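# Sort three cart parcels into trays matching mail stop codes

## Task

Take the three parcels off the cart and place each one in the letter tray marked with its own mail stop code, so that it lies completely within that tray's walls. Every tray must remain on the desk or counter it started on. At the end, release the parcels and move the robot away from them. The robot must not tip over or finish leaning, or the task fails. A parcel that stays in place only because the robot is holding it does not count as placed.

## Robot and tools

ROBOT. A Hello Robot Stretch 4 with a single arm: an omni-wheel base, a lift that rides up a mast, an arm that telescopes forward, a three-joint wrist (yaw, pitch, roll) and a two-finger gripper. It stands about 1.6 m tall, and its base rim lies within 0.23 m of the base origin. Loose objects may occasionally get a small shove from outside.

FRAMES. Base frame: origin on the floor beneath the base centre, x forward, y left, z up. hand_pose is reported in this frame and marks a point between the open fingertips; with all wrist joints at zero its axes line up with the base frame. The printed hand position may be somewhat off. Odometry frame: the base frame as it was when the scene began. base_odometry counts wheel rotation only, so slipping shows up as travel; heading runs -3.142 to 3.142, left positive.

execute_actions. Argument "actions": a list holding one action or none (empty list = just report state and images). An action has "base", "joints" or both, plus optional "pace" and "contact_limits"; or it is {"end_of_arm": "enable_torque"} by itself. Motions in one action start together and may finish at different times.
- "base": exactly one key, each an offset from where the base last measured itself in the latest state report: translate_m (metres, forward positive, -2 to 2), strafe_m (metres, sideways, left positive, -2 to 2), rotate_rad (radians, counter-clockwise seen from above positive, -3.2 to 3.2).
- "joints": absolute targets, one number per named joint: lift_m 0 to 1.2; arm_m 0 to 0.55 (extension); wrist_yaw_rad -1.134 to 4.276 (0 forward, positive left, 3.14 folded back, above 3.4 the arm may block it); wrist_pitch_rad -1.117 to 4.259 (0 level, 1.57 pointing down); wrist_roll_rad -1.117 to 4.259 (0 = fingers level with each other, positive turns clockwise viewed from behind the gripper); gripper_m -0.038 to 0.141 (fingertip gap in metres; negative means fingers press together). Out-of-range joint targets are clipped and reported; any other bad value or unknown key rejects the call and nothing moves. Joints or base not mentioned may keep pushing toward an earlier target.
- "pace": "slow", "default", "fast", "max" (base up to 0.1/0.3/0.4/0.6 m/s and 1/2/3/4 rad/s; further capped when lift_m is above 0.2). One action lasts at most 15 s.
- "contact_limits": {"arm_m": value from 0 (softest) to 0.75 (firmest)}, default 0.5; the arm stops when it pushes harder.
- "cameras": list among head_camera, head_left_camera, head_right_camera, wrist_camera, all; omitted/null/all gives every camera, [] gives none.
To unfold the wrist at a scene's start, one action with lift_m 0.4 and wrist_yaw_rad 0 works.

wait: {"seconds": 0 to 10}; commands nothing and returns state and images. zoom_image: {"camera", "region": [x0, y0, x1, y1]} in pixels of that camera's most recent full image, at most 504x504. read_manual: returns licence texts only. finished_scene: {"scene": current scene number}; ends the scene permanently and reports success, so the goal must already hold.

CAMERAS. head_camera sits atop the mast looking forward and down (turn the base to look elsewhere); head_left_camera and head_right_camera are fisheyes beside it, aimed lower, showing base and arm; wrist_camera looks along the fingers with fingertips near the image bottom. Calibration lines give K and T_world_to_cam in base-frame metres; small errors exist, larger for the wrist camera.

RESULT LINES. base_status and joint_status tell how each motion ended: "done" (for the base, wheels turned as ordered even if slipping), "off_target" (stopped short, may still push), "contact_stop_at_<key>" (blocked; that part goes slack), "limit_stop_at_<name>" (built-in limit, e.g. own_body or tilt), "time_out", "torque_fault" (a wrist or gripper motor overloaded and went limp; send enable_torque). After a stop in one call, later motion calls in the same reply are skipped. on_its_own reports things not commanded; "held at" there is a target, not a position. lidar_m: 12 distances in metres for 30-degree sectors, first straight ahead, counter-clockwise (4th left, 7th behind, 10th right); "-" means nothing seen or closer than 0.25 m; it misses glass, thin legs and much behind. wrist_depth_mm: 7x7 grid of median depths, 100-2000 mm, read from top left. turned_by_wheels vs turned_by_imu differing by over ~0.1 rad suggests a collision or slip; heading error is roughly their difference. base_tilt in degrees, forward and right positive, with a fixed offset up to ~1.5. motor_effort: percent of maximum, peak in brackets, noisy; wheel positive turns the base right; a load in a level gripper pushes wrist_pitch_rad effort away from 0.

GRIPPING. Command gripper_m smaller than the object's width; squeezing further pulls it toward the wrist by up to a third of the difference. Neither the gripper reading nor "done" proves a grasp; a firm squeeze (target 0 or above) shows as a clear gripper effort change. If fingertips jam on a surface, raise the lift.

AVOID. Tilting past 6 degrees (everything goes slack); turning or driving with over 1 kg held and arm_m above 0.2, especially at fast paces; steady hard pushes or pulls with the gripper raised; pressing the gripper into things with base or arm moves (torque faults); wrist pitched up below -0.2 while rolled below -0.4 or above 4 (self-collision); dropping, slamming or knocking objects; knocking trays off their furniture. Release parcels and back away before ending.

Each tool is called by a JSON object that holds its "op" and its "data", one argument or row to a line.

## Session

{"op": "execute_actions", "data": {
  "actions": []
}}

Scene clock: 0.00 s.
base_odometry: x=+0.000 y=+0.000 heading=+0.000 (m, m, rad; odometry frame)
turned_by_wheels: +0.000 (rad since the last result)
turned_by_imu: +0.000 (rad since the last result)
base_tilt: forward=-0.5 right=+0.9 (deg)
lidar_m: 1.69 1.63 1.66 1.65 1.56 1.20 1.75 1.66 1.75 2.31 1.89 1.91
base_status: not commanded
joint_positions: lift_m=+0.208 arm_m=-0.001 wrist_yaw_rad=+3.049 wrist_pitch_rad=-0.011 wrist_roll_rad=-0.013 gripper_m=+0.057
joint_status: not commanded
motor_effort: lift_m=+18 arm_m=+0 wrist_yaw_rad=-1 wrist_pitch_rad=-6 wrist_roll_rad=+1 gripper_m=-7 wheel_0=+0 wheel_1=+0 wheel_2=+0 (%)
hand_pose: x=-0.1094 y=+0.1136 z=+0.3896 quat_wxyz=(+0.046, +0.005, -0.007, +0.999) (m; base frame)
wrist_depth_mm: 135 218 - - 1863 1499 1308 / 117 138 - - 1921 1537 1308 / 109 138 - - 1464 1537 1336 / 118 142 - - 1756 1464 1308 / 133 1661 - - 1808 1464 1308 / 1499 1661 210 1618 197 1366 1281 / 1160 1118 976 1078 946 976 976
pictures: head_camera, head_left_camera, head_right_camera, wrist_camera
camera_calibration (this result's frames):
wrist_camera: T_world_to_cam=[[0.14339, 0.98888, -0.0394446, -0.0934172], [-0.06154, -0.0308701, -0.997627, 0.45353], [-0.987751, 0.145478, 0.0564292, 0.0731805], [0, 0, 0, 1]] pos_world=[0.113589, 0.0957327, 0.444639]
Images, in order (width x height): head_camera 420x560, head_left_camera 420x672, head_right_camera 420x672, wrist_camera 616x392.

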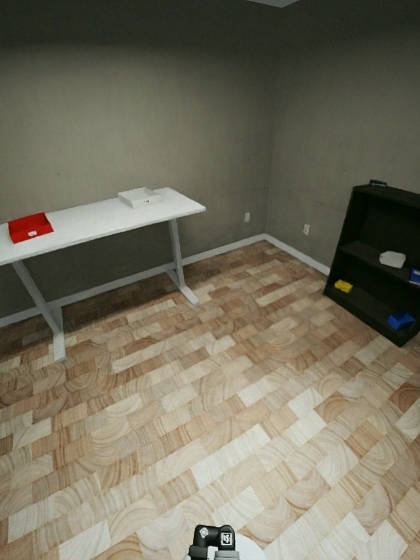

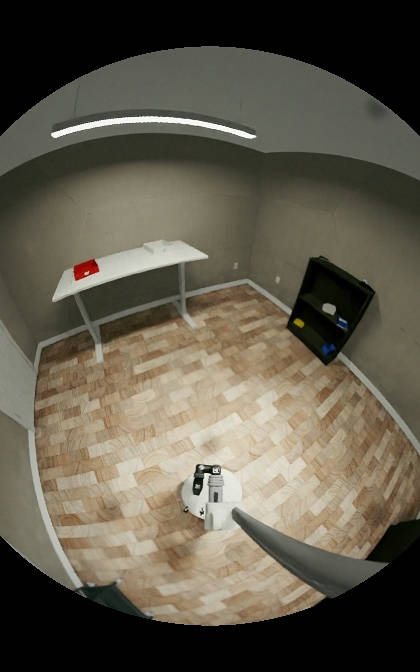

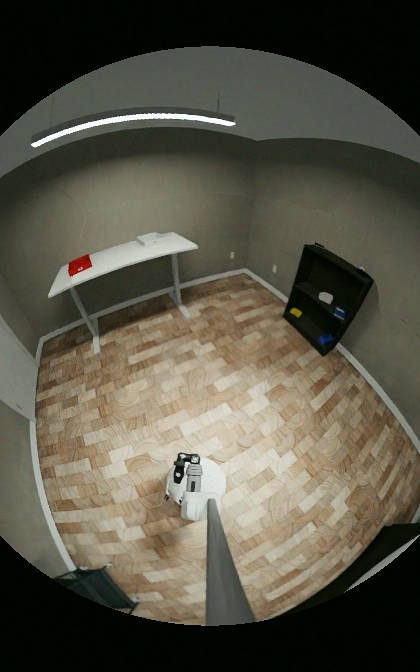

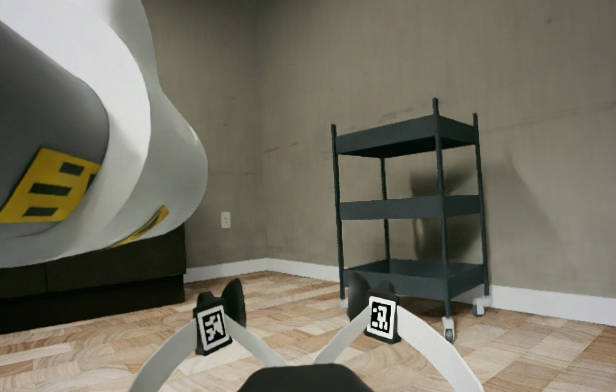

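Scene 2 has a similar layout: the desk is ahead-left, the cart is behind-left, and the counter is behind me. I'll turn toward the cart and unfold the wrist.

{"op": "execute_actions", "data": {
  "actions": [
    {"base": {"rotate_rad": 2.65}, "joints": {"lift_m": 0.4, "wrist_yaw_rad": 0}, "pace": "fast"}
  ],
  "cameras": ["head_camera", "head_left_camera", "wrist_camera"]
}}

Scene clock: 3.90 s.
base_odometry: x=+0.000 y=+0.000 heading=+2.650 (m, m, rad; odometry frame)
turned_by_wheels: +2.650 (rad since the last result)
turned_by_imu: +2.642 (rad since the last result)
base_tilt: forward=-0.6 right=+0.8 (deg)
lidar_m: 1.19 1.74 1.67 1.77 2.29 1.87 1.95 1.72 1.61 1.70 1.63 1.55
base_status: done
joint_positions: lift_m=+0.400 arm_m=-0.001 wrist_yaw_rad=+0.000 wrist_pitch_rad=-0.011 wrist_roll_rad=-0.013 gripper_m=+0.057
joint_status: all done
motor_effort: lift_m=+19(22) arm_m=+0(1) wrist_yaw_rad=-2(7) wrist_pitch_rad=-5(6) wrist_roll_rad=+1(1) gripper_m=-3(5) wheel_0=-1(9) wheel_1=-1(9) wheel_2=-2(7) (%)
hand_pose: x=+0.4584 y=-0.0873 z=+0.5813 quat_wxyz=(+1.000, -0.007, -0.005, +0.000) (m; base frame)
wrist_depth_mm: - - 1756 1499 1336 1205 1078 / - - 1756 1537 1336 1182 1078 / - - 1808 1537 1336 1182 1078 / - - 1576 1255 1336 1205 1078 / - - 1661 1336 1336 1182 1098 / - - 211 1397 197 1182 1098 / 1618 1537 1060 1205 1308 1160 1078
pictures: head_camera, head_left_camera, wrist_camera
camera_calibration (this result's frames):
wrist_camera: T_world_to_cam=[[-0.0515221, -0.997893, -0.0394437, -0.0527501], [0.0584121, 0.0364173, -0.997628, 0.624355], [0.996962, -0.0537039, 0.0564127, -0.274756], [0, 0, 0, 1]] pos_world=[0.234733, -0.0901318, 0.636293]
Images, in order (width x height): head_camera 420x560, head_left_camera 420x672, wrist_camera 616x392.

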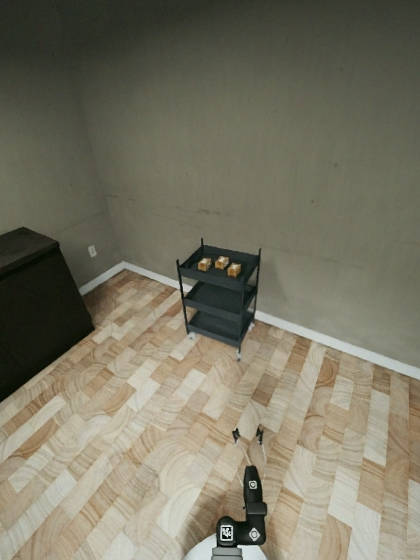

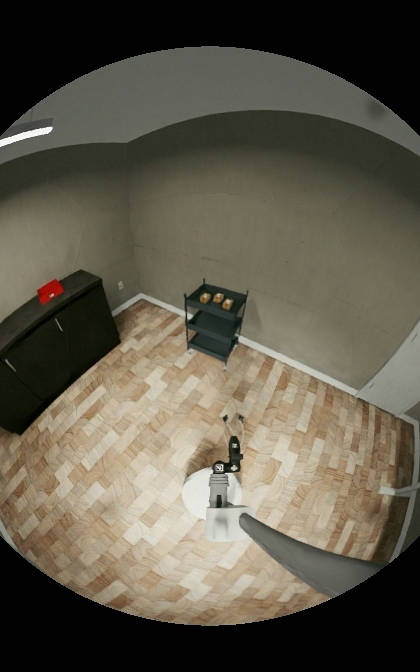

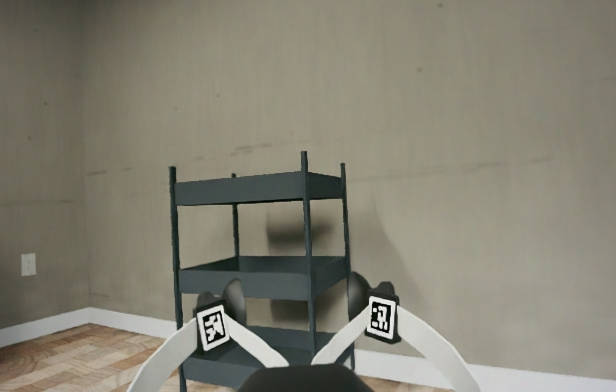

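I'll approach the cart square-on as before.

{"op": "execute_actions", "data": {
  "actions": [
    {"base": {"rotate_rad": 0.365}, "pace": "max"}
  ],
  "cameras": []
}}

{"op": "execute_actions", "data": {
  "actions": [
    {"base": {"translate_m": 1.026}, "joints": {"lift_m": 0.95, "wrist_pitch_rad": 1.57, "gripper_m": 0.1}, "pace": "max"}
  ],
  "cameras": []
}}

{"op": "execute_actions", "data": {
  "actions": [
    {"base": {"rotate_rad": -0.835}, "pace": "max"}
  ],
  "cameras": []
}}

{"op": "execute_actions", "data": {
  "actions": [
    {"joints": {"arm_m": 0.42}, "pace": "fast"}
  ],
  "cameras": ["head_camera", "wrist_camera"]
}}

Scene clock: 7.13 s.
base_odometry: x=+0.000 y=+0.000 heading=+3.015 (m, m, rad; odometry frame)
turned_by_wheels: +0.365 (rad since the last result)
turned_by_imu: +0.364 (rad since the last result)
base_tilt: forward=-0.4 right=+0.9 (deg)
lidar_m: 1.34 1.65 1.71 2.41 2.20 1.90 2.65 1.63 1.67 1.72 1.54 1.21
base_status: done
joint_positions: lift_m=+0.400 arm_m=-0.001 wrist_yaw_rad=+0.000 wrist_pitch_rad=-0.011 wrist_roll_rad=-0.013 gripper_m=+0.057
joint_status: not commanded
motor_effort: lift_m=+19(19) arm_m=+0(0) wrist_yaw_rad=-2(1) wrist_pitch_rad=-7(7) wrist_roll_rad=+1(1) gripper_m=-6(5) wheel_0=-1(6) wheel_1=+0(10) wheel_2=-1(11) (%)
hand_pose: x=+0.4584 y=-0.0874 z=+0.5813 quat_wxyz=(+1.000, -0.007, -0.005, +0.000) (m; base frame)
wrist_depth_mm: 1863 - - - 1576 1336 1138 / 1808 - - - 1661 1281 1138 / 1756 - - - 1618 1281 1138 / 1308 1499 - - 1308 1255 1160 / 1308 1464 - - 1397 1229 1160 / 1255 1397 211 - 197 1255 1160 / 1281 1430 1366 1308 1060 1008 1138
pictures: none
No camera images: the call's "cameras" was empty. Leave "cameras" out to get every camera's image.

Scene clock: 10.53 s.
base_odometry: x=-1.018 y=+0.130 heading=+3.015 (m, m, rad; odometry frame)
turned_by_wheels: +0.000 (rad since the last result)
turned_by_imu: +0.002 (rad since the last result)
base_tilt: forward=-0.7 right=+0.9 (deg)
lidar_m: 1.19 0.85 0.89 1.12 2.84 2.76 3.11 2.43 1.56 0.48 0.39 0.41
base_status: done
joint_positions: lift_m=+0.950 arm_m=-0.001 wrist_yaw_rad=+0.000 wrist_pitch_rad=+1.570 wrist_roll_rad=-0.013 gripper_m=+0.100
joint_status: all done
motor_effort: lift_m=+19(21) arm_m=+0(1) wrist_yaw_rad=+0(0) wrist_pitch_rad=+0(5) wrist_roll_rad=+0(1) gripper_m=-3(4) wheel_0=-1(7) wheel_1=+0(8) wheel_2=+1(18) (%)
hand_pose: x=+0.1701 y=-0.0874 z=+0.8396 quat_wxyz=(+0.707, -0.005, +0.707, +0.005) (m; base frame)
wrist_depth_mm: 1025 1060 1060 1078 1098 415 415 / 1042 1042 1042 1078 1098 413 415 / 1025 1060 1042 1098 676 676 415 / 1042 1042 1042 1060 1060 691 402 / 1025 1025 842 842 1060 931 683 / 1025 1025 831 842 204 1060 1078 / 1008 1042 842 402 1060 1098 1078
pictures: none
No camera images: the call's "cameras" was empty. Leave "cameras" out to get every camera's image.

Scene clock: 12.20 s.
base_odometry: x=-1.018 y=+0.130 heading=+2.180 (m, m, rad; odometry frame)
turned_by_wheels: -0.834 (rad since the last result)
turned_by_imu: -0.831 (rad since the last result)
base_tilt: forward=-0.3 right=+1.0 (deg)
lidar_m: 0.41 0.42 1.44 0.86 0.93 1.38 2.83 2.72 2.50 2.43 1.26 0.42
base_status: done
joint_positions: lift_m=+0.950 arm_m=-0.001 wrist_yaw_rad=+0.000 wrist_pitch_rad=+1.570 wrist_roll_rad=-0.013 gripper_m=+0.100
joint_status: not commanded
motor_effort: lift_m=+19(19) arm_m=+0(0) wrist_yaw_rad=+0(1) wrist_pitch_rad=+1(1) wrist_roll_rad=+0(0) gripper_m=-3(1) wheel_0=+2(6) wheel_1=+2(6) wheel_2=+2(11) (%)
hand_pose: x=+0.1701 y=-0.0874 z=+0.8396 quat_wxyz=(+0.707, -0.005, +0.707, +0.005) (m; base frame)
wrist_depth_mm: 1042 389 399 676 668 1118 1098 / 1025 1042 668 668 691 1118 1118 / 1060 1042 1042 1060 1078 1078 1098 / 1025 1060 1042 1060 1078 1078 1118 / 1042 1025 831 842 1060 1078 1098 / 1025 1060 820 831 204 1060 1078 / 1025 1025 820 402 1060 1060 1098
pictures: none
No camera images: the call's "cameras" was empty. Leave "cameras" out to get every camera's image.

Scene clock: 14.17 s.
base_odometry: x=-1.018 y=+0.130 heading=+2.180 (m, m, rad; odometry frame)
turned_by_wheels: +0.000 (rad since the last result)
turned_by_imu: +0.000 (rad since the last result)
base_tilt: forward=-0.5 right=+0.8 (deg)
lidar_m: 0.38 0.41 1.41 0.87 0.94 1.38 2.82 2.76 2.49 2.41 1.21 0.44
base_status: not commanded
joint_positions: lift_m=+0.950 arm_m=+0.419 wrist_yaw_rad=+0.000 wrist_pitch_rad=+1.570 wrist_roll_rad=-0.013 gripper_m=+0.100
joint_status: all done
motor_effort: lift_m=+19(19) arm_m=+7(8) wrist_yaw_rad=-2(0) wrist_pitch_rad=+2(1) wrist_roll_rad=+1(0) gripper_m=-2(3) wheel_0=+2(2) wheel_1=+2(2) wheel_2=+2(3) (%)
hand_pose: x=+0.5900 y=-0.0874 z=+0.8396 quat_wxyz=(+0.707, -0.005, +0.707, +0.005) (m; base frame)
wrist_depth_mm: 609 615 591 580 569 585 544 / 732 732 732 402 404 404 788 / 1025 394 397 402 404 404 1078 / 1025 392 397 349 404 407 1098 / 1025 389 392 397 351 404 1098 / 1025 384 343 397 206 399 1078 / 1042 370 392 274 402 397 1098
pictures: head_camera, wrist_camera
camera_calibration (this result's frames):
wrist_camera: T_world_to_cam=[[-0.0386482, -0.997889, 0.0521863, -0.120388], [-0.998169, 0.0361217, -0.0485178, 0.700858], [0.0465303, -0.0539658, -0.997458, 1.02502], [0, 0, 0, 1]] pos_world=[0.647227, -0.0901335, 1.0627]
Images, in order (width x height): head_camera 420x560, wrist_camera 616x392.

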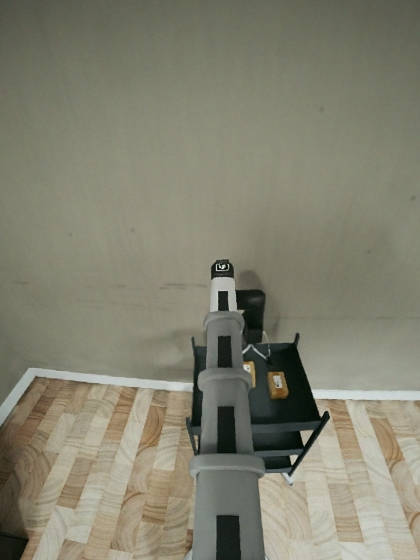

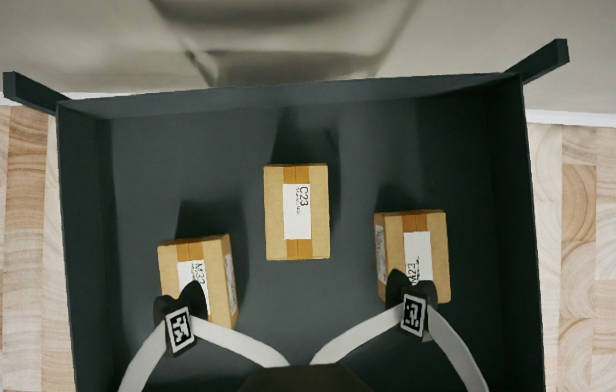

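{"op": "zoom_image", "data": {
  "camera": "wrist_camera",
  "region": [140, 150, 470, 340]
}}

Region (140, 150, 470, 340) of wrist_camera's 616x392 image, scaled by 1.527; it fills the top 290 rows of this view, and the rest is white.

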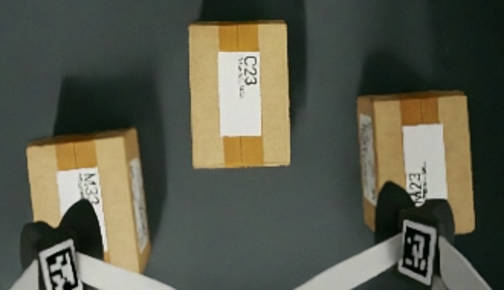

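The parcels are M32 (left), C23 (middle) and M23 (right). The codes are similar, so I'll read the tray labels carefully. I'll take C23 first because it's already lined up.

{"op": "execute_actions", "data": {
  "actions": [
    {"joints": {"arm_m": 0.468, "lift_m": 0.88, "gripper_m": 0.086}, "pace": "fast"}
  ],
  "cameras": []
}}

{"op": "execute_actions", "data": {
  "actions": [
    {"joints": {"lift_m": 0.808}}
  ],
  "cameras": ["wrist_camera"]
}}

Scene clock: 16.87 s.
base_odometry: x=-1.018 y=+0.130 heading=+2.180 (m, m, rad; odometry frame)
turned_by_wheels: +0.000 (rad since the last result)
turned_by_imu: +0.000 (rad since the last result)
base_tilt: forward=-0.6 right=+1.1 (deg)
lidar_m: 0.38 0.42 1.41 0.87 0.95 1.39 2.84 2.75 2.51 2.44 1.25 0.42
base_status: not commanded
joint_positions: lift_m=+0.880 arm_m=+0.467 wrist_yaw_rad=+0.000 wrist_pitch_rad=+1.570 wrist_roll_rad=-0.013 gripper_m=+0.086
joint_status: all done
motor_effort: lift_m=+15(16) arm_m=+7(7) wrist_yaw_rad=-2(1) wrist_pitch_rad=+0(0) wrist_roll_rad=+0(0) gripper_m=-3(3) wheel_0=+2(2) wheel_1=+2(2) wheel_2=+2(3) (%)
hand_pose: x=+0.6380 y=-0.0874 z=+0.7699 quat_wxyz=(+0.707, -0.005, +0.707, +0.005) (m; base frame)
wrist_depth_mm: 500 504 496 484 477 480 480 / 732 732 723 707 699 661 597 / 314 324 327 330 332 338 309 / 307 322 325 327 330 334 306 / 303 322 325 277 332 336 312 / 296 320 322 277 206 282 317 / 289 271 272 240 330 282 319
pictures: none
No camera images: the call's "cameras" was empty. Leave "cameras" out to get every camera's image.

Scene clock: 18.13 s.
base_odometry: x=-1.018 y=+0.130 heading=+2.180 (m, m, rad; odometry frame)
turned_by_wheels: +0.000 (rad since the last result)
turned_by_imu: +0.000 (rad since the last result)
base_tilt: forward=-0.4 right=+0.9 (deg)
lidar_m: 0.39 0.40 1.42 0.85 0.97 1.38 2.83 2.74 2.51 2.39 1.25 0.42
base_status: not commanded
joint_positions: lift_m=+0.808 arm_m=+0.467 wrist_yaw_rad=+0.000 wrist_pitch_rad=+1.570 wrist_roll_rad=-0.013 gripper_m=+0.086
joint_status: all done
motor_effort: lift_m=+15(15) arm_m=+7(7) wrist_yaw_rad=-2(1) wrist_pitch_rad=+1(0) wrist_roll_rad=+0(1) gripper_m=-1(0) wheel_0=+2(2) wheel_1=+2(2) wheel_2=+2(2) (%)
hand_pose: x=+0.6380 y=-0.0874 z=+0.6979 quat_wxyz=(+0.707, -0.005, +0.707, +0.005) (m; base frame)
wrist_depth_mm: 504 504 488 480 473 480 484 / 661 661 609 597 240 257 266 / 250 252 256 257 259 263 267 / 250 252 255 256 259 263 264 / 247 252 254 206 257 260 264 / 247 250 208 205 207 211 262 / 246 200 230 179 256 208 236
pictures: wrist_camera
camera_calibration (this result's frames):
wrist_camera: T_world_to_cam=[[-0.0386795, -0.997888, 0.0521879, -0.111118], [-0.99817, 0.0361553, -0.048475, 0.741886], [0.0464857, -0.0539674, -0.99746, 0.881483], [0, 0, 0, 1]] pos_world=[0.695254, -0.0901355, 0.921007]
Images, in order (width x height): wrist_camera 616x392.

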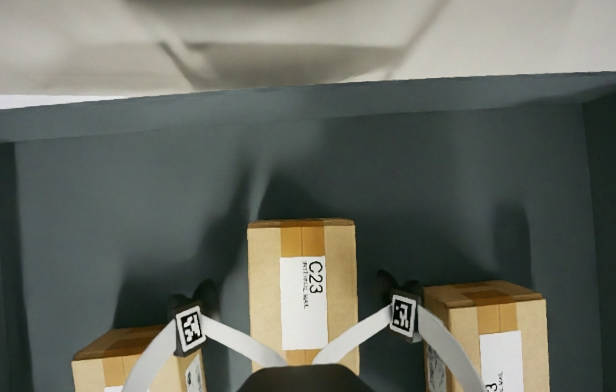

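The fingers are on either side of C23. I'll grip and lift.

{"op": "execute_actions", "data": {
  "actions": [
    {"joints": {"gripper_m": 0.03}}
  ],
  "cameras": []
}}

{"op": "execute_actions", "data": {
  "actions": [
    {"joints": {"lift_m": 0.95}, "pace": "fast"}
  ],
  "cameras": ["wrist_camera"]
}}

{"op": "execute_actions", "data": {
  "actions": [
    {"base": {"rotate_rad": 1.9}, "joints": {"arm_m": 0.0}, "pace": "max"}
  ],
  "cameras": ["head_camera", "head_left_camera"]
}}

Scene clock: 19.97 s.
base_odometry: x=-1.018 y=+0.130 heading=+2.180 (m, m, rad; odometry frame)
turned_by_wheels: +0.000 (rad since the last result)
turned_by_imu: +0.000 (rad since the last result)
base_tilt: forward=-0.4 right=+1.0 (deg)
lidar_m: 0.38 0.40 1.44 0.88 0.94 1.39 2.84 2.73 2.49 2.42 1.23 0.42
base_status: not commanded
joint_positions: lift_m=+0.808 arm_m=+0.467 wrist_yaw_rad=+0.000 wrist_pitch_rad=+1.570 wrist_roll_rad=-0.013 gripper_m=+0.030
joint_status: all done
motor_effort: lift_m=+15(15) arm_m=+7(7) wrist_yaw_rad=+0(1) wrist_pitch_rad=+1(1) wrist_roll_rad=+0(1) gripper_m=-17(21) wheel_0=+2(2) wheel_1=+2(3) wheel_2=+2(3) (%)
hand_pose: x=+0.6380 y=-0.0874 z=+0.6979 quat_wxyz=(+0.707, -0.005, +0.707, +0.005) (m; base frame)
wrist_depth_mm: 508 504 492 480 473 477 480 / 668 661 597 597 240 259 266 / 250 252 255 257 260 263 266 / 250 252 254 257 259 262 264 / 249 251 253 197 258 262 263 / 248 250 196 196 189 210 264 / 246 200 204 195 254 208 236
pictures: none
No camera images: the call's "cameras" was empty. Leave "cameras" out to get every camera's image.

Scene clock: 21.30 s.
base_odometry: x=-1.018 y=+0.130 heading=+2.180 (m, m, rad; odometry frame)
turned_by_wheels: +0.000 (rad since the last result)
turned_by_imu: +0.000 (rad since the last result)
base_tilt: forward=-0.3 right=+0.9 (deg)
lidar_m: 0.40 0.42 1.44 0.85 0.92 1.38 2.83 2.77 2.53 2.43 1.23 0.42
base_status: not commanded
joint_positions: lift_m=+0.950 arm_m=+0.467 wrist_yaw_rad=+0.000 wrist_pitch_rad=+1.570 wrist_roll_rad=-0.013 gripper_m=+0.030
joint_status: all done
motor_effort: lift_m=+20(22) arm_m=+7(7) wrist_yaw_rad=+0(4) wrist_pitch_rad=-1(0) wrist_roll_rad=+1(0) gripper_m=-18(17) wheel_0=+2(2) wheel_1=+2(2) wheel_2=+2(2) (%)
hand_pose: x=+0.6379 y=-0.0874 z=+0.8396 quat_wxyz=(+0.707, -0.005, +0.707, +0.005) (m; base frame)
wrist_depth_mm: 500 504 488 484 473 484 480 / 732 723 723 715 699 676 609 / 976 960 960 402 402 394 1098 / 1042 392 394 399 402 404 1078 / 1025 389 394 198 402 404 1078 / 1025 392 196 195 190 404 1098 / 1025 353 340 195 397 382 1078
pictures: wrist_camera
camera_calibration (this result's frames):
wrist_camera: T_world_to_cam=[[-0.0387761, -0.997884, 0.052193, -0.118453], [-0.998172, 0.0362587, -0.048345, 0.748611], [0.0463503, -0.0539722, -0.997466, 1.02284], [0, 0, 0, 1]] pos_world=[0.695241, -0.0901414, 1.06262]
Images, in order (width x height): wrist_camera 616x392.

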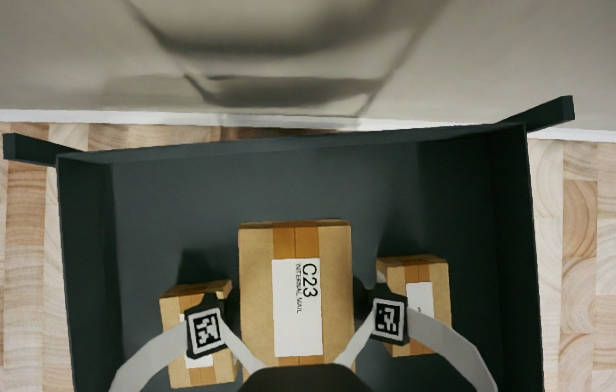

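Scene clock: 23.67 s.
base_odometry: x=-1.018 y=+0.130 heading=-2.203 (m, m, rad; odometry frame)
turned_by_wheels: +1.900 (rad since the last result)
turned_by_imu: +1.894 (rad since the last result)
base_tilt: forward=-0.6 right=+1.2 (deg)
lidar_m: 0.88 1.14 2.82 2.76 2.73 2.45 1.55 0.46 0.41 0.42 1.16 0.86
base_status: done
joint_positions: lift_m=+0.950 arm_m=+0.001 wrist_yaw_rad=+0.000 wrist_pitch_rad=+1.570 wrist_roll_rad=-0.013 gripper_m=+0.030
joint_status: all done
motor_effort: lift_m=+19(20) arm_m=-7(8) wrist_yaw_rad=-1(2) wrist_pitch_rad=+1(1) wrist_roll_rad=+0(1) gripper_m=-17(18) wheel_0=-1(7) wheel_1=-2(6) wheel_2=-3(10) (%)
hand_pose: x=+0.1723 y=-0.0874 z=+0.8396 quat_wxyz=(+0.707, -0.005, +0.707, +0.005) (m; base frame)
wrist_depth_mm: 1060 1042 1078 1078 1078 1078 1098 / 1042 1060 1078 1060 1060 1078 1098 / 1025 1060 1042 1078 1098 1098 1118 / 1025 1042 1060 1078 1078 1098 1098 / 1025 1025 831 198 1078 1078 1078 / 1008 1042 195 196 189 1078 1078 / 1008 1042 831 195 1078 621 676
pictures: head_camera, head_left_camera
Images, in order (width x height): head_camera 420x560, head_left_camera 420x672.

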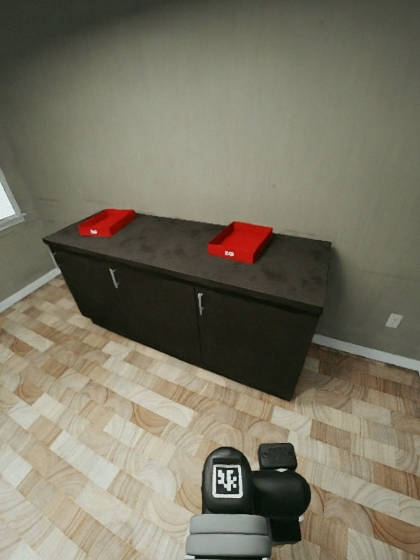

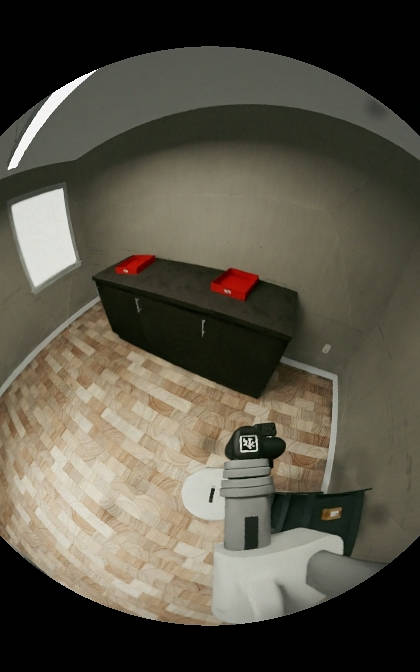

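{"op": "zoom_image", "data": {
  "camera": "head_camera",
  "region": [200, 215, 280, 270]
}}

{"op": "zoom_image", "data": {
  "camera": "head_camera",
  "region": [70, 200, 145, 245]
}}

Region (200, 215, 280, 270) of head_camera's 420x560 image, scaled by 6.300, with more detail than that image has; it fills the top 346 rows of this view, and the rest is white.

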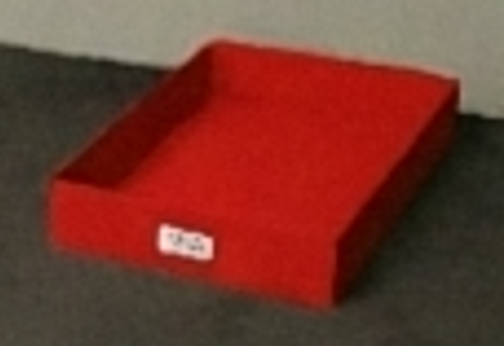

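Region (70, 200, 145, 245) of head_camera's 420x560 image, scaled by 6.720, with more detail than that image has; it fills the top 302 rows of this view, and the rest is white.

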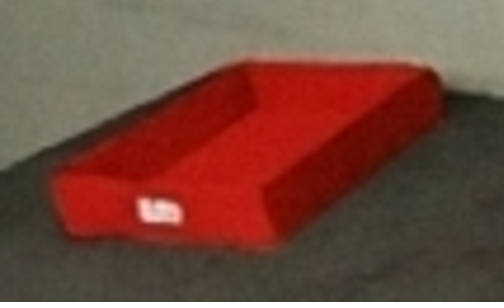

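The labels can't be read from here. I'll move up to the right-hand tray on the counter and read it with the wrist camera.

{"op": "execute_actions", "data": {
  "actions": [
    {"base": {"rotate_rad": 0.395}, "pace": "max"}
  ],
  "cameras": []
}}

{"op": "execute_actions", "data": {
  "actions": [
    {"base": {"translate_m": 0.804}, "joints": {"lift_m": 1.17}, "pace": "max"}
  ],
  "cameras": []
}}

{"op": "execute_actions", "data": {
  "actions": [
    {"base": {"rotate_rad": -0.843}, "joints": {"wrist_pitch_rad": 1.2}, "pace": "max"}
  ],
  "cameras": ["head_camera", "wrist_camera"]
}}

Scene clock: 26.63 s.
base_odometry: x=-1.018 y=+0.130 heading=-1.809 (m, m, rad; odometry frame)
turned_by_wheels: +0.395 (rad since the last result)
turned_by_imu: +0.393 (rad since the last result)
base_tilt: forward=-0.4 right=+0.8 (deg)
lidar_m: 1.01 1.89 2.75 2.90 2.47 1.91 0.53 0.41 0.39 1.07 0.88 0.84
base_status: done
joint_positions: lift_m=+0.950 arm_m=+0.001 wrist_yaw_rad=+0.000 wrist_pitch_rad=+1.570 wrist_roll_rad=-0.013 gripper_m=+0.030
joint_status: not commanded
motor_effort: lift_m=+19(19) arm_m=-7(7) wrist_yaw_rad=-1(1) wrist_pitch_rad=+0(1) wrist_roll_rad=+0(0) gripper_m=-19(17) wheel_0=-1(3) wheel_1=-2(7) wheel_2=-2(5) (%)
hand_pose: x=+0.1724 y=-0.0874 z=+0.8396 quat_wxyz=(+0.707, -0.005, +0.707, +0.005) (m; base frame)
wrist_depth_mm: 1060 1078 1060 1060 1078 1060 1098 / 1042 1042 1060 1078 1060 1098 1098 / 1042 1060 1078 1078 1060 1098 1098 / 1042 1042 1042 1060 1060 1078 1118 / 1042 1042 842 198 1060 1060 1078 / 1025 1042 195 196 189 1060 1078 / 1025 1025 831 194 1060 1078 1078
pictures: none
No camera images: the call's "cameras" was empty. Leave "cameras" out to get every camera's image.

Scene clock: 30.27 s.
base_odometry: x=-1.207 y=-0.651 heading=-1.809 (m, m, rad; odometry frame)
turned_by_wheels: +0.000 (rad since the last result)
turned_by_imu: +0.001 (rad since the last result)
base_tilt: forward=-0.5 right=+0.8 (deg)
lidar_m: 0.38 0.69 2.23 2.58 3.02 2.95 1.12 1.04 0.64 0.34 0.29 0.31
base_status: done
joint_positions: lift_m=+1.170 arm_m=+0.001 wrist_yaw_rad=+0.000 wrist_pitch_rad=+1.570 wrist_roll_rad=-0.013 gripper_m=+0.030
joint_status: all done
motor_effort: lift_m=+19(23) arm_m=-6(7) wrist_yaw_rad=-3(1) wrist_pitch_rad=-1(3) wrist_roll_rad=+0(0) gripper_m=-19(16) wheel_0=+0(7) wheel_1=+0(7) wheel_2=+0(15) (%)
hand_pose: x=+0.1723 y=-0.0874 z=+1.0596 quat_wxyz=(+0.707, -0.005, +0.707, +0.005) (m; base frame)
wrist_depth_mm: 1281 1281 609 379 382 384 387 / 1255 1281 1281 399 379 384 387 / 1255 1255 1255 820 379 382 387 / 1229 1255 1255 1308 609 382 384 / 1255 1255 1078 197 1281 387 382 / 1229 1229 196 196 190 768 382 / 1229 1281 1255 195 1308 1160 627
pictures: none
No camera images: the call's "cameras" was empty. Leave "cameras" out to get every camera's image.

Scene clock: 32.30 s.
base_odometry: x=-1.207 y=-0.651 heading=-2.652 (m, m, rad; odometry frame)
turned_by_wheels: -0.843 (rad since the last result)
turned_by_imu: -0.840 (rad since the last result)
base_tilt: forward=-0.4 right=+0.9 (deg)
lidar_m: 0.30 0.32 0.46 1.15 2.33 2.62 3.89 2.21 1.07 1.32 0.49 0.32
base_status: done
joint_positions: lift_m=+1.170 arm_m=+0.001 wrist_yaw_rad=+0.000 wrist_pitch_rad=+1.201 wrist_roll_rad=-0.013 gripper_m=+0.030
joint_status: all done
motor_effort: lift_m=+19(19) arm_m=-7(6) wrist_yaw_rad=-1(1) wrist_pitch_rad=-4(10) wrist_roll_rad=+1(0) gripper_m=-18(19) wheel_0=+0(7) wheel_1=+0(4) wheel_2=+2(8) (%)
hand_pose: x=+0.2762 y=-0.0874 z=+1.0790 quat_wxyz=(+0.825, -0.005, +0.565, +0.004) (m; base frame)
wrist_depth_mm: 517 521 521 530 521 535 535 / 488 484 484 455 455 496 500 / 452 455 455 455 462 459 466 / 424 424 430 430 430 433 439 / 397 399 397 196 413 418 445 / 654 715 195 196 189 1255 1281 / 1160 1160 976 195 1205 1182 1205
pictures: head_camera, wrist_camera
camera_calibration (this result's frames):
wrist_camera: T_world_to_cam=[[-0.0550831, -0.99788, 0.0346626, -0.121556], [-0.913614, 0.0363651, -0.404952, 0.760601], [0.402833, -0.0539743, -0.913681, 1.08961], [0, 0, 0, 1]] pos_world=[0.249271, -0.0901474, 1.30777]
Images, in order (width x height): head_camera 420x560, wrist_camera 616x392.

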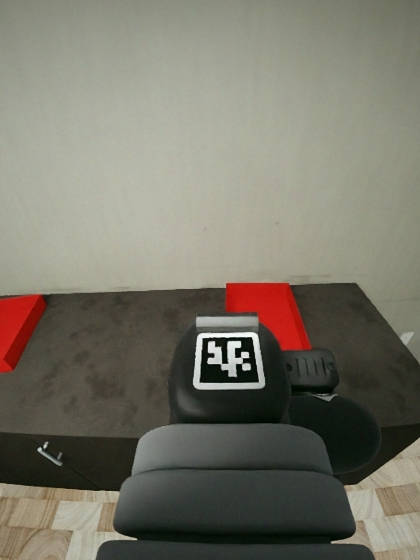

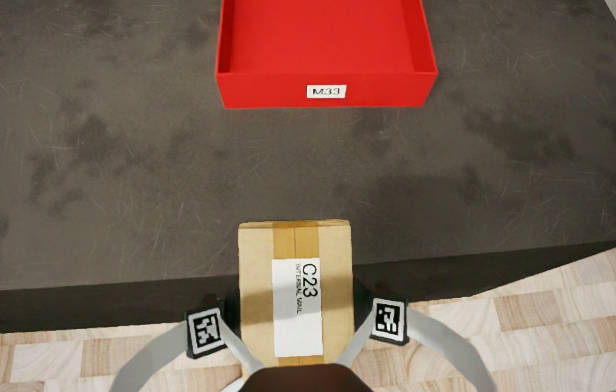

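{"op": "zoom_image", "data": {
  "camera": "wrist_camera",
  "region": [280, 70, 380, 115]
}}

Region (280, 70, 380, 115) of wrist_camera's 616x392 image, scaled by 5.040; it fills the top 227 rows of this view, and the rest is white.

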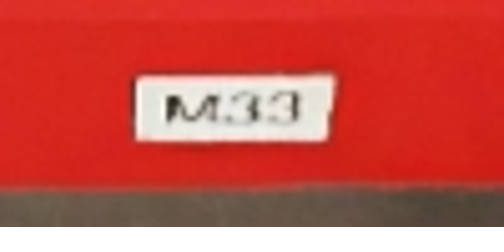

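This tray is M33. I'll strafe left to read the other counter tray.

{"op": "execute_actions", "data": {
  "actions": [
    {"base": {"strafe_m": 0.9}, "pace": "max"}
  ],
  "cameras": ["head_camera", "wrist_camera"]
}}

Scene clock: 37.57 s.
base_odometry: x=-0.784 y=-1.446 heading=-2.652 (m, m, rad; odometry frame)
turned_by_wheels: +0.000 (rad since the last result)
turned_by_imu: +0.003 (rad since the last result)
base_tilt: forward=-0.3 right=+0.9 (deg)
lidar_m: 0.28 0.29 1.25 1.31 1.41 1.85 3.90 3.31 1.96 1.30 0.44 0.29
base_status: done
joint_positions: lift_m=+1.170 arm_m=+0.001 wrist_yaw_rad=+0.000 wrist_pitch_rad=+1.201 wrist_roll_rad=-0.013 gripper_m=+0.030
joint_status: not commanded
motor_effort: lift_m=+19(19) arm_m=-7(6) wrist_yaw_rad=-3(2) wrist_pitch_rad=-3(4) wrist_roll_rad=+0(0) gripper_m=-17(17) wheel_0=+0(9) wheel_1=-1(7) wheel_2=+0(2) (%)
hand_pose: x=+0.2762 y=-0.0874 z=+1.0791 quat_wxyz=(+0.825, -0.005, +0.565, +0.004) (m; base frame)
wrist_depth_mm: 521 517 521 525 530 535 539 / 480 484 488 484 488 496 504 / 449 452 445 445 455 462 469 / 421 427 424 427 433 436 436 / 397 402 394 198 402 407 418 / 384 387 195 196 189 1255 1281 / 1205 1182 195 195 1182 1160 1205
pictures: head_camera, wrist_camera
camera_calibration (this result's frames):
wrist_camera: T_world_to_cam=[[-0.0550779, -0.99788, 0.0346621, -0.121558], [-0.913612, 0.0363601, -0.404959, 0.76062], [0.40284, -0.053972, -0.913678, 1.08962], [0, 0, 0, 1]] pos_world=[0.249271, -0.0901469, 1.3078]
Images, in order (width x height): head_camera 420x560, wrist_camera 616x392.

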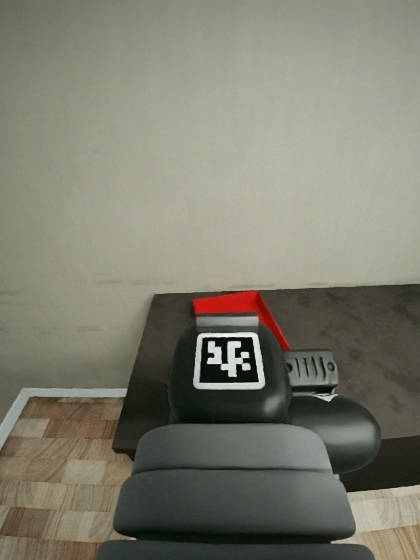

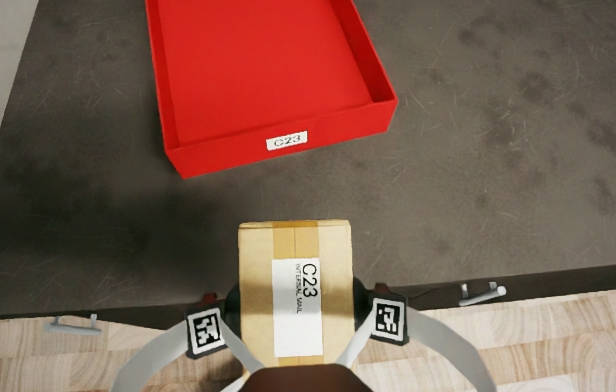

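{"op": "zoom_image", "data": {
  "camera": "wrist_camera",
  "region": [240, 115, 340, 165]
}}

Region (240, 115, 340, 165) of wrist_camera's 616x392 image, scaled by 5.040.

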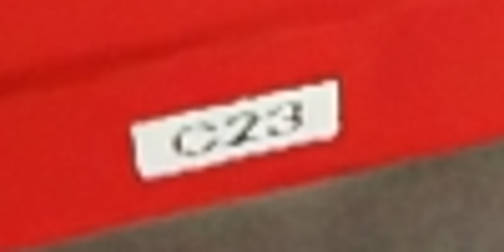

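This tray reads C23, which matches the parcel I'm holding. I'll move over its centre.

{"op": "execute_actions", "data": {
  "actions": [
    {"base": {"strafe_m": 0.035}, "joints": {"wrist_pitch_rad": 1.57, "arm_m": 0.463}, "pace": "fast"}
  ],
  "cameras": ["wrist_camera"]
}}

Scene clock: 40.70 s.
base_odometry: x=-0.767 y=-1.477 heading=-2.652 (m, m, rad; odometry frame)
turned_by_wheels: +0.000 (rad since the last result)
turned_by_imu: +0.000 (rad since the last result)
base_tilt: forward=-0.5 right=+0.8 (deg)
lidar_m: 0.27 0.27 1.24 1.28 1.38 1.82 3.92 3.32 2.03 1.25 0.44 0.27
base_status: done
joint_positions: lift_m=+1.170 arm_m=+0.462 wrist_yaw_rad=+0.000 wrist_pitch_rad=+1.570 wrist_roll_rad=-0.013 gripper_m=+0.030
joint_status: all done
motor_effort: lift_m=+19(19) arm_m=+7(7) wrist_yaw_rad=-2(1) wrist_pitch_rad=+1(5) wrist_roll_rad=+1(1) gripper_m=-18(18) wheel_0=+1(9) wheel_1=-2(10) wheel_2=+0(6) (%)
hand_pose: x=+0.6330 y=-0.0874 z=+1.0596 quat_wxyz=(+0.707, -0.005, +0.707, +0.005) (m; base frame)
wrist_depth_mm: 366 366 370 373 377 384 384 / 362 366 368 370 375 384 387 / 364 359 366 370 373 377 384 / 362 364 364 368 373 377 382 / 359 359 362 198 370 377 379 / 355 359 196 196 189 375 379 / 355 342 338 195 368 375 377
pictures: wrist_camera
camera_calibration (this result's frames):
wrist_camera: T_world_to_cam=[[-0.0386179, -0.99789, 0.0521869, -0.130224], [-0.998171, 0.0360923, -0.0485022, 0.75445], [0.0465163, -0.0539645, -0.997459, 1.24244], [0, 0, 0, 1]] pos_world=[0.690247, -0.0901318, 1.28267]
Images, in order (width x height): wrist_camera 616x392.

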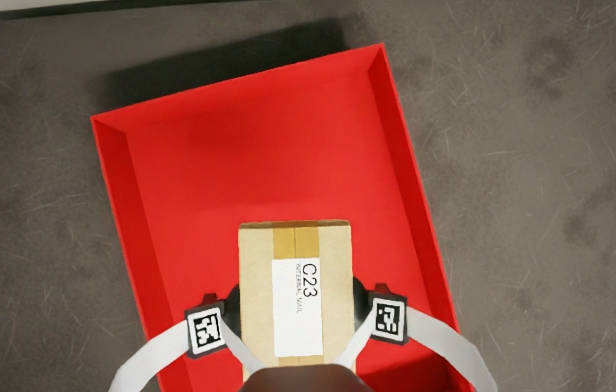

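{"op": "execute_actions", "data": {
  "actions": []
}}

Scene clock: 42.50 s.
base_odometry: x=-0.767 y=-1.477 heading=-2.652 (m, m, rad; odometry frame)
turned_by_wheels: +0.000 (rad since the last result)
turned_by_imu: +0.000 (rad since the last result)
base_tilt: forward=-0.5 right=+0.8 (deg)
lidar_m: 0.28 0.27 1.27 1.26 1.35 1.82 3.91 3.30 2.06 1.29 0.46 0.29
base_status: done
joint_positions: lift_m=+1.170 arm_m=+0.462 wrist_yaw_rad=+0.000 wrist_pitch_rad=+1.570 wrist_roll_rad=-0.013 gripper_m=+0.030
joint_status: all done
motor_effort: lift_m=+19(19) arm_m=+7(7) wrist_yaw_rad=-2(1) wrist_pitch_rad=+1(5) wrist_roll_rad=+0(1) gripper_m=-18(18) wheel_0=+1(9) wheel_1=-2(10) wheel_2=+0(6) (%)
hand_pose: x=+0.6330 y=-0.0874 z=+1.0596 quat_wxyz=(+0.707, -0.005, +0.707, +0.005) (m; base frame)
wrist_depth_mm: 364 368 373 375 379 382 387 / 362 368 370 370 377 384 382 / 359 362 366 368 373 379 382 / 359 362 364 370 373 377 384 / 357 359 362 198 370 375 379 / 357 359 196 196 189 375 377 / 357 342 336 195 368 375 379
pictures: head_camera, head_left_camera, head_right_camera, wrist_camera
camera_calibration (this result's frames):
wrist_camera: T_world_to_cam=[[-0.0386177, -0.99789, 0.0521869, -0.130225], [-0.998171, 0.0360921, -0.0485022, 0.75445], [0.0465164, -0.0539645, -0.997459, 1.24244], [0, 0, 0, 1]] pos_world=[0.690247, -0.0901318, 1.28267]
Images, in order (width x height): head_camera 420x560, head_left_camera 420x672, head_right_camera 420x672, wrist_camera 616x392.

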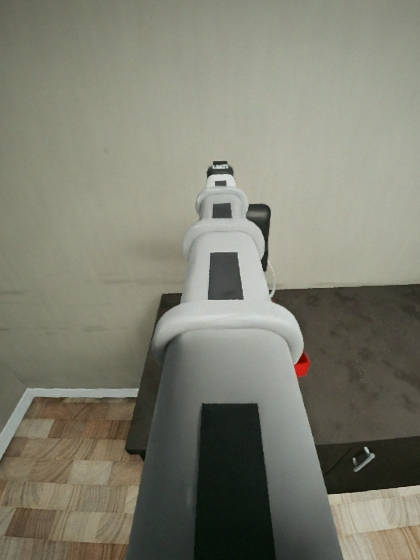

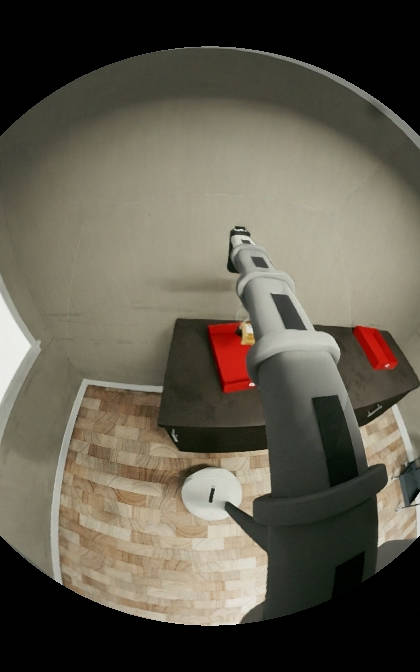

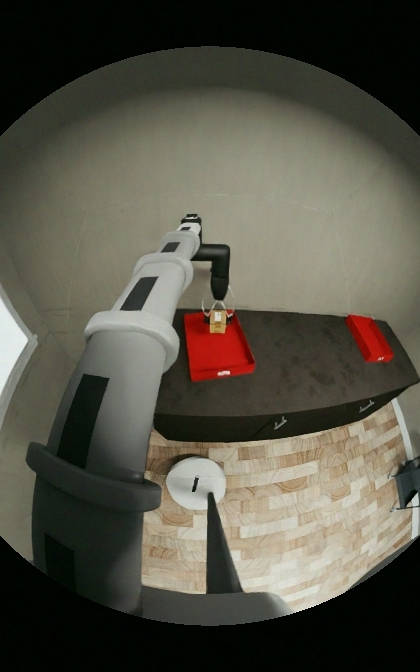

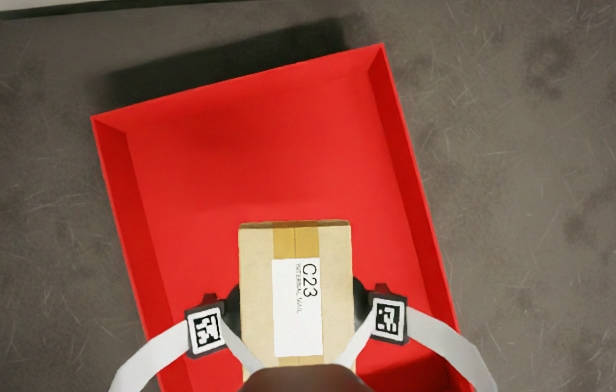

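{"op": "execute_actions", "data": {
  "actions": [
    {"joints": {"lift_m": 1.062}, "pace": "fast"}
  ],
  "cameras": ["wrist_camera"]
}}

{"op": "execute_actions", "data": {
  "actions": [
    {"joints": {"gripper_m": 0.095}}
  ],
  "cameras": []
}}

{"op": "execute_actions", "data": {
  "actions": [
    {"joints": {"lift_m": 1.17}, "pace": "max"}
  ],
  "cameras": ["wrist_camera"]
}}

Scene clock: 44.40 s.
base_odometry: x=-0.767 y=-1.477 heading=-2.652 (m, m, rad; odometry frame)
turned_by_wheels: +0.000 (rad since the last result)
turned_by_imu: +0.000 (rad since the last result)
base_tilt: forward=-0.6 right=+1.0 (deg)
lidar_m: 0.27 0.29 1.24 1.27 1.37 1.83 3.95 3.30 2.03 1.27 0.42 0.29
base_status: not commanded
joint_positions: lift_m=+1.062 arm_m=+0.462 wrist_yaw_rad=+0.000 wrist_pitch_rad=+1.570 wrist_roll_rad=-0.013 gripper_m=+0.030
joint_status: all done
motor_effort: lift_m=+16(16) arm_m=+7(7) wrist_yaw_rad=+1(1) wrist_pitch_rad=+1(1) wrist_roll_rad=+0(0) gripper_m=-18(17) wheel_0=+1(1) wheel_1=-1(2) wheel_2=-1(0) (%)
hand_pose: x=+0.6329 y=-0.0874 z=+0.9519 quat_wxyz=(+0.707, -0.005, +0.707, +0.005) (m; base frame)
wrist_depth_mm: 258 222 227 245 250 272 274 / 221 257 258 264 264 270 273 / 234 257 259 263 264 268 271 / 222 255 258 260 263 253 270 / 221 255 255 198 263 256 268 / 221 253 195 196 189 251 268 / 251 224 255 195 259 219 267
pictures: wrist_camera
camera_calibration (this result's frames):
wrist_camera: T_world_to_cam=[[-0.0387261, -0.997886, 0.0521931, -0.124541], [-0.998174, 0.0362089, -0.0483421, 0.749032], [0.04635, -0.0539699, -0.997466, 1.13509], [0, 0, 0, 1]] pos_world=[0.69023, -0.0901386, 1.17492]
Images, in order (width x height): wrist_camera 616x392.

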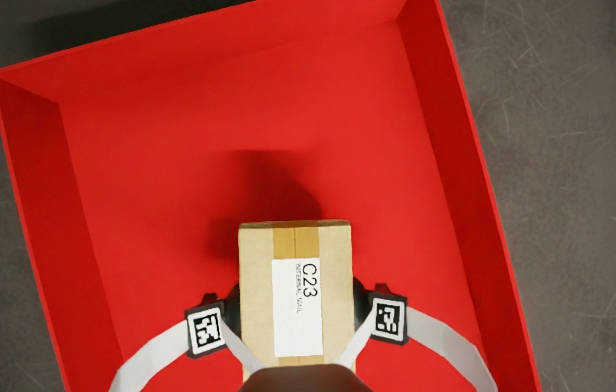

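Scene clock: 45.87 s.
base_odometry: x=-0.767 y=-1.477 heading=-2.652 (m, m, rad; odometry frame)
turned_by_wheels: +0.000 (rad since the last result)
turned_by_imu: +0.000 (rad since the last result)
base_tilt: forward=-0.5 right=+0.8 (deg)
lidar_m: 0.28 0.29 1.26 1.27 1.34 1.82 3.93 3.33 2.01 1.29 0.45 0.29
base_status: not commanded
joint_positions: lift_m=+1.062 arm_m=+0.462 wrist_yaw_rad=+0.000 wrist_pitch_rad=+1.570 wrist_roll_rad=-0.013 gripper_m=+0.095
joint_status: all done
motor_effort: lift_m=+16(16) arm_m=+7(7) wrist_yaw_rad=-3(1) wrist_pitch_rad=+0(2) wrist_roll_rad=+0(1) gripper_m=-3(16) wheel_0=+1(1) wheel_1=-1(2) wheel_2=+0(0) (%)
hand_pose: x=+0.6329 y=-0.0874 z=+0.9519 quat_wxyz=(+0.707, -0.005, +0.707, +0.005) (m; base frame)
wrist_depth_mm: 257 224 229 246 249 272 276 / 221 256 259 264 264 270 273 / 235 257 258 262 265 270 273 / 222 255 257 260 263 253 270 / 224 256 256 210 263 256 268 / 222 252 208 209 197 252 268 / 253 228 254 180 260 228 268
pictures: none
No camera images: the call's "cameras" was empty. Leave "cameras" out to get every camera's image.

Scene clock: 46.80 s.
base_odometry: x=-0.767 y=-1.477 heading=-2.652 (m, m, rad; odometry frame)
turned_by_wheels: +0.000 (rad since the last result)
turned_by_imu: +0.000 (rad since the last result)
base_tilt: forward=-0.2 right=+0.9 (deg)
lidar_m: 0.26 0.29 1.26 1.29 1.37 1.85 3.94 3.31 2.03 1.30 0.44 0.29
base_status: not commanded
joint_positions: lift_m=+1.170 arm_m=+0.462 wrist_yaw_rad=+0.000 wrist_pitch_rad=+1.570 wrist_roll_rad=-0.013 gripper_m=+0.095
joint_status: all done
motor_effort: lift_m=+19(22) arm_m=+7(7) wrist_yaw_rad=-3(1) wrist_pitch_rad=-1(0) wrist_roll_rad=+1(1) gripper_m=-1(2) wheel_0=+1(1) wheel_1=-2(2) wheel_2=-1(0) (%)
hand_pose: x=+0.6329 y=-0.0874 z=+1.0596 quat_wxyz=(+0.707, -0.005, +0.707, +0.005) (m; base frame)
wrist_depth_mm: 364 366 373 373 379 382 387 / 362 366 368 370 377 382 387 / 366 359 368 373 373 379 382 / 359 362 366 368 368 379 379 / 362 362 366 317 373 379 379 / 357 362 362 319 198 377 379 / 357 357 362 258 368 377 377
pictures: wrist_camera
camera_calibration (this result's frames):
wrist_camera: T_world_to_cam=[[-0.0388025, -0.997883, 0.0521926, -0.130118], [-0.998171, 0.0362846, -0.0483544, 0.754262], [0.0463583, -0.0539734, -0.997466, 1.2426], [0, 0, 0, 1]] pos_world=[0.690229, -0.0901429, 1.28271]
Images, in order (width x height): wrist_camera 616x392.

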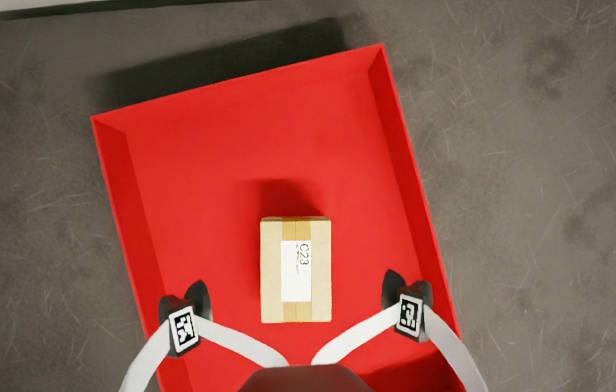

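{"op": "execute_actions", "data": {
  "actions": [
    {"base": {"translate_m": -0.628}, "joints": {"arm_m": 0.0}, "pace": "max"}
  ],
  "cameras": []
}}

{"op": "execute_actions", "data": {
  "actions": [
    {"base": {"rotate_rad": -1.451}, "joints": {"lift_m": 0.7, "gripper_m": 0.088}, "pace": "max"}
  ],
  "cameras": ["head_camera"]
}}

Scene clock: 53.37 s.
base_odometry: x=-0.213 y=-1.181 heading=-2.652 (m, m, rad; odometry frame)
turned_by_wheels: +0.000 (rad since the last result)
turned_by_imu: +0.000 (rad since the last result)
base_tilt: forward=-0.4 right=+0.9 (deg)
lidar_m: 0.90 1.60 1.35 1.29 1.36 1.48 3.28 2.62 2.56 1.94 1.37 0.94
base_status: done
joint_positions: lift_m=+1.170 arm_m=+0.001 wrist_yaw_rad=+0.000 wrist_pitch_rad=+1.570 wrist_roll_rad=-0.013 gripper_m=+0.095
joint_status: all done
motor_effort: lift_m=+18(18) arm_m=-7(7) wrist_yaw_rad=-1(2) wrist_pitch_rad=+0(0) wrist_roll_rad=+0(0) gripper_m=-3(0) wheel_0=+0(6) wheel_1=-1(8) wheel_2=+0(12) (%)
hand_pose: x=+0.1723 y=-0.0874 z=+1.0596 quat_wxyz=(+0.707, -0.005, +0.707, +0.005) (m; base frame)
wrist_depth_mm: 1255 1281 1255 1281 1281 1336 1366 / 1229 1308 1281 1281 1308 1308 1336 / 1255 1229 1255 1281 1281 1308 1336 / 1255 1229 1255 1308 1281 1308 1366 / 1229 1229 1060 1042 1281 1308 1336 / 1229 1281 1060 1060 198 1281 1308 / 1229 1255 1255 407 1281 1281 1308
pictures: none
No camera images: the call's "cameras" was empty. Leave "cameras" out to get every camera's image.

Scene clock: 55.97 s.
base_odometry: x=-0.213 y=-1.181 heading=+2.181 (m, m, rad; odometry frame)
turned_by_wheels: -1.451 (rad since the last result)
turned_by_imu: -1.446 (rad since the last result)
base_tilt: forward=-0.4 right=+0.9 (deg)
lidar_m: 1.95 1.22 0.93 0.88 1.67 1.31 1.27 1.38 1.49 2.46 2.59 2.53
base_status: done
joint_positions: lift_m=+0.700 arm_m=+0.001 wrist_yaw_rad=+0.000 wrist_pitch_rad=+1.570 wrist_roll_rad=-0.013 gripper_m=+0.088
joint_status: all done
motor_effort: lift_m=+16(18) arm_m=-7(7) wrist_yaw_rad=-3(3) wrist_pitch_rad=+0(1) wrist_roll_rad=+1(1) gripper_m=-3(4) wheel_0=+0(5) wheel_1=+2(7) wheel_2=+2(0) (%)
hand_pose: x=+0.1723 y=-0.0874 z=+0.5899 quat_wxyz=(+0.707, -0.005, +0.707, +0.005) (m; base frame)
wrist_depth_mm: 809 809 831 831 831 842 842 / 798 798 809 820 820 831 842 / 788 798 820 820 831 842 842 / 788 809 798 809 809 831 831 / 778 788 585 603 820 831 842 / 788 603 585 591 198 820 831 / 788 585 585 373 809 809 820
pictures: head_camera
Images, in order (width x height): head_camera 420x560.

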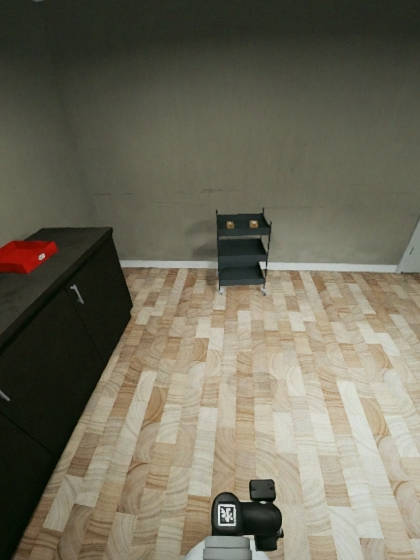

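{"op": "execute_actions", "data": {
  "actions": [
    {"base": {"translate_m": 1.537}, "joints": {"lift_m": 0.95, "arm_m": 0.40}, "pace": "max"}
  ],
  "cameras": ["wrist_camera"]
}}

Scene clock: 61.27 s.
base_odometry: x=-1.093 y=+0.079 heading=+2.181 (m, m, rad; odometry frame)
turned_by_wheels: +0.000 (rad since the last result)
turned_by_imu: +0.002 (rad since the last result)
base_tilt: forward=-0.4 right=+0.8 (deg)
lidar_m: 0.40 0.97 1.45 0.77 0.84 1.24 2.83 2.80 2.57 2.58 0.60 0.42
base_status: done
joint_positions: lift_m=+0.950 arm_m=+0.399 wrist_yaw_rad=+0.000 wrist_pitch_rad=+1.570 wrist_roll_rad=-0.013 gripper_m=+0.088
joint_status: all done
motor_effort: lift_m=+19(20) arm_m=+7(8) wrist_yaw_rad=-2(0) wrist_pitch_rad=+0(2) wrist_roll_rad=+1(1) gripper_m=-2(4) wheel_0=-1(8) wheel_1=+1(8) wheel_2=+0(15) (%)
hand_pose: x=+0.5700 y=-0.0874 z=+0.8396 quat_wxyz=(+0.707, -0.005, +0.707, +0.005) (m; base frame)
wrist_depth_mm: 668 640 627 634 621 615 603 / 960 866 397 399 404 410 397 / 1025 1042 397 399 404 407 413 / 1042 1025 397 397 404 404 410 / 1042 1025 394 347 402 357 410 / 1025 1042 392 394 198 404 404 / 1042 1042 370 273 397 402 404
pictures: wrist_camera
camera_calibration (this result's frames):
wrist_camera: T_world_to_cam=[[-0.0387623, -0.997884, 0.0521923, -0.121101], [-0.998172, 0.0362439, -0.048362, 0.680768], [0.0463681, -0.0539716, -0.997465, 1.02605], [0, 0, 0, 1]] pos_world=[0.627253, -0.0901406, 1.06269]
Images, in order (width x height): wrist_camera 616x392.

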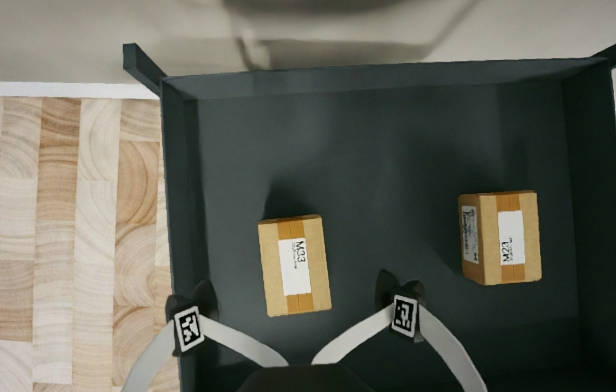

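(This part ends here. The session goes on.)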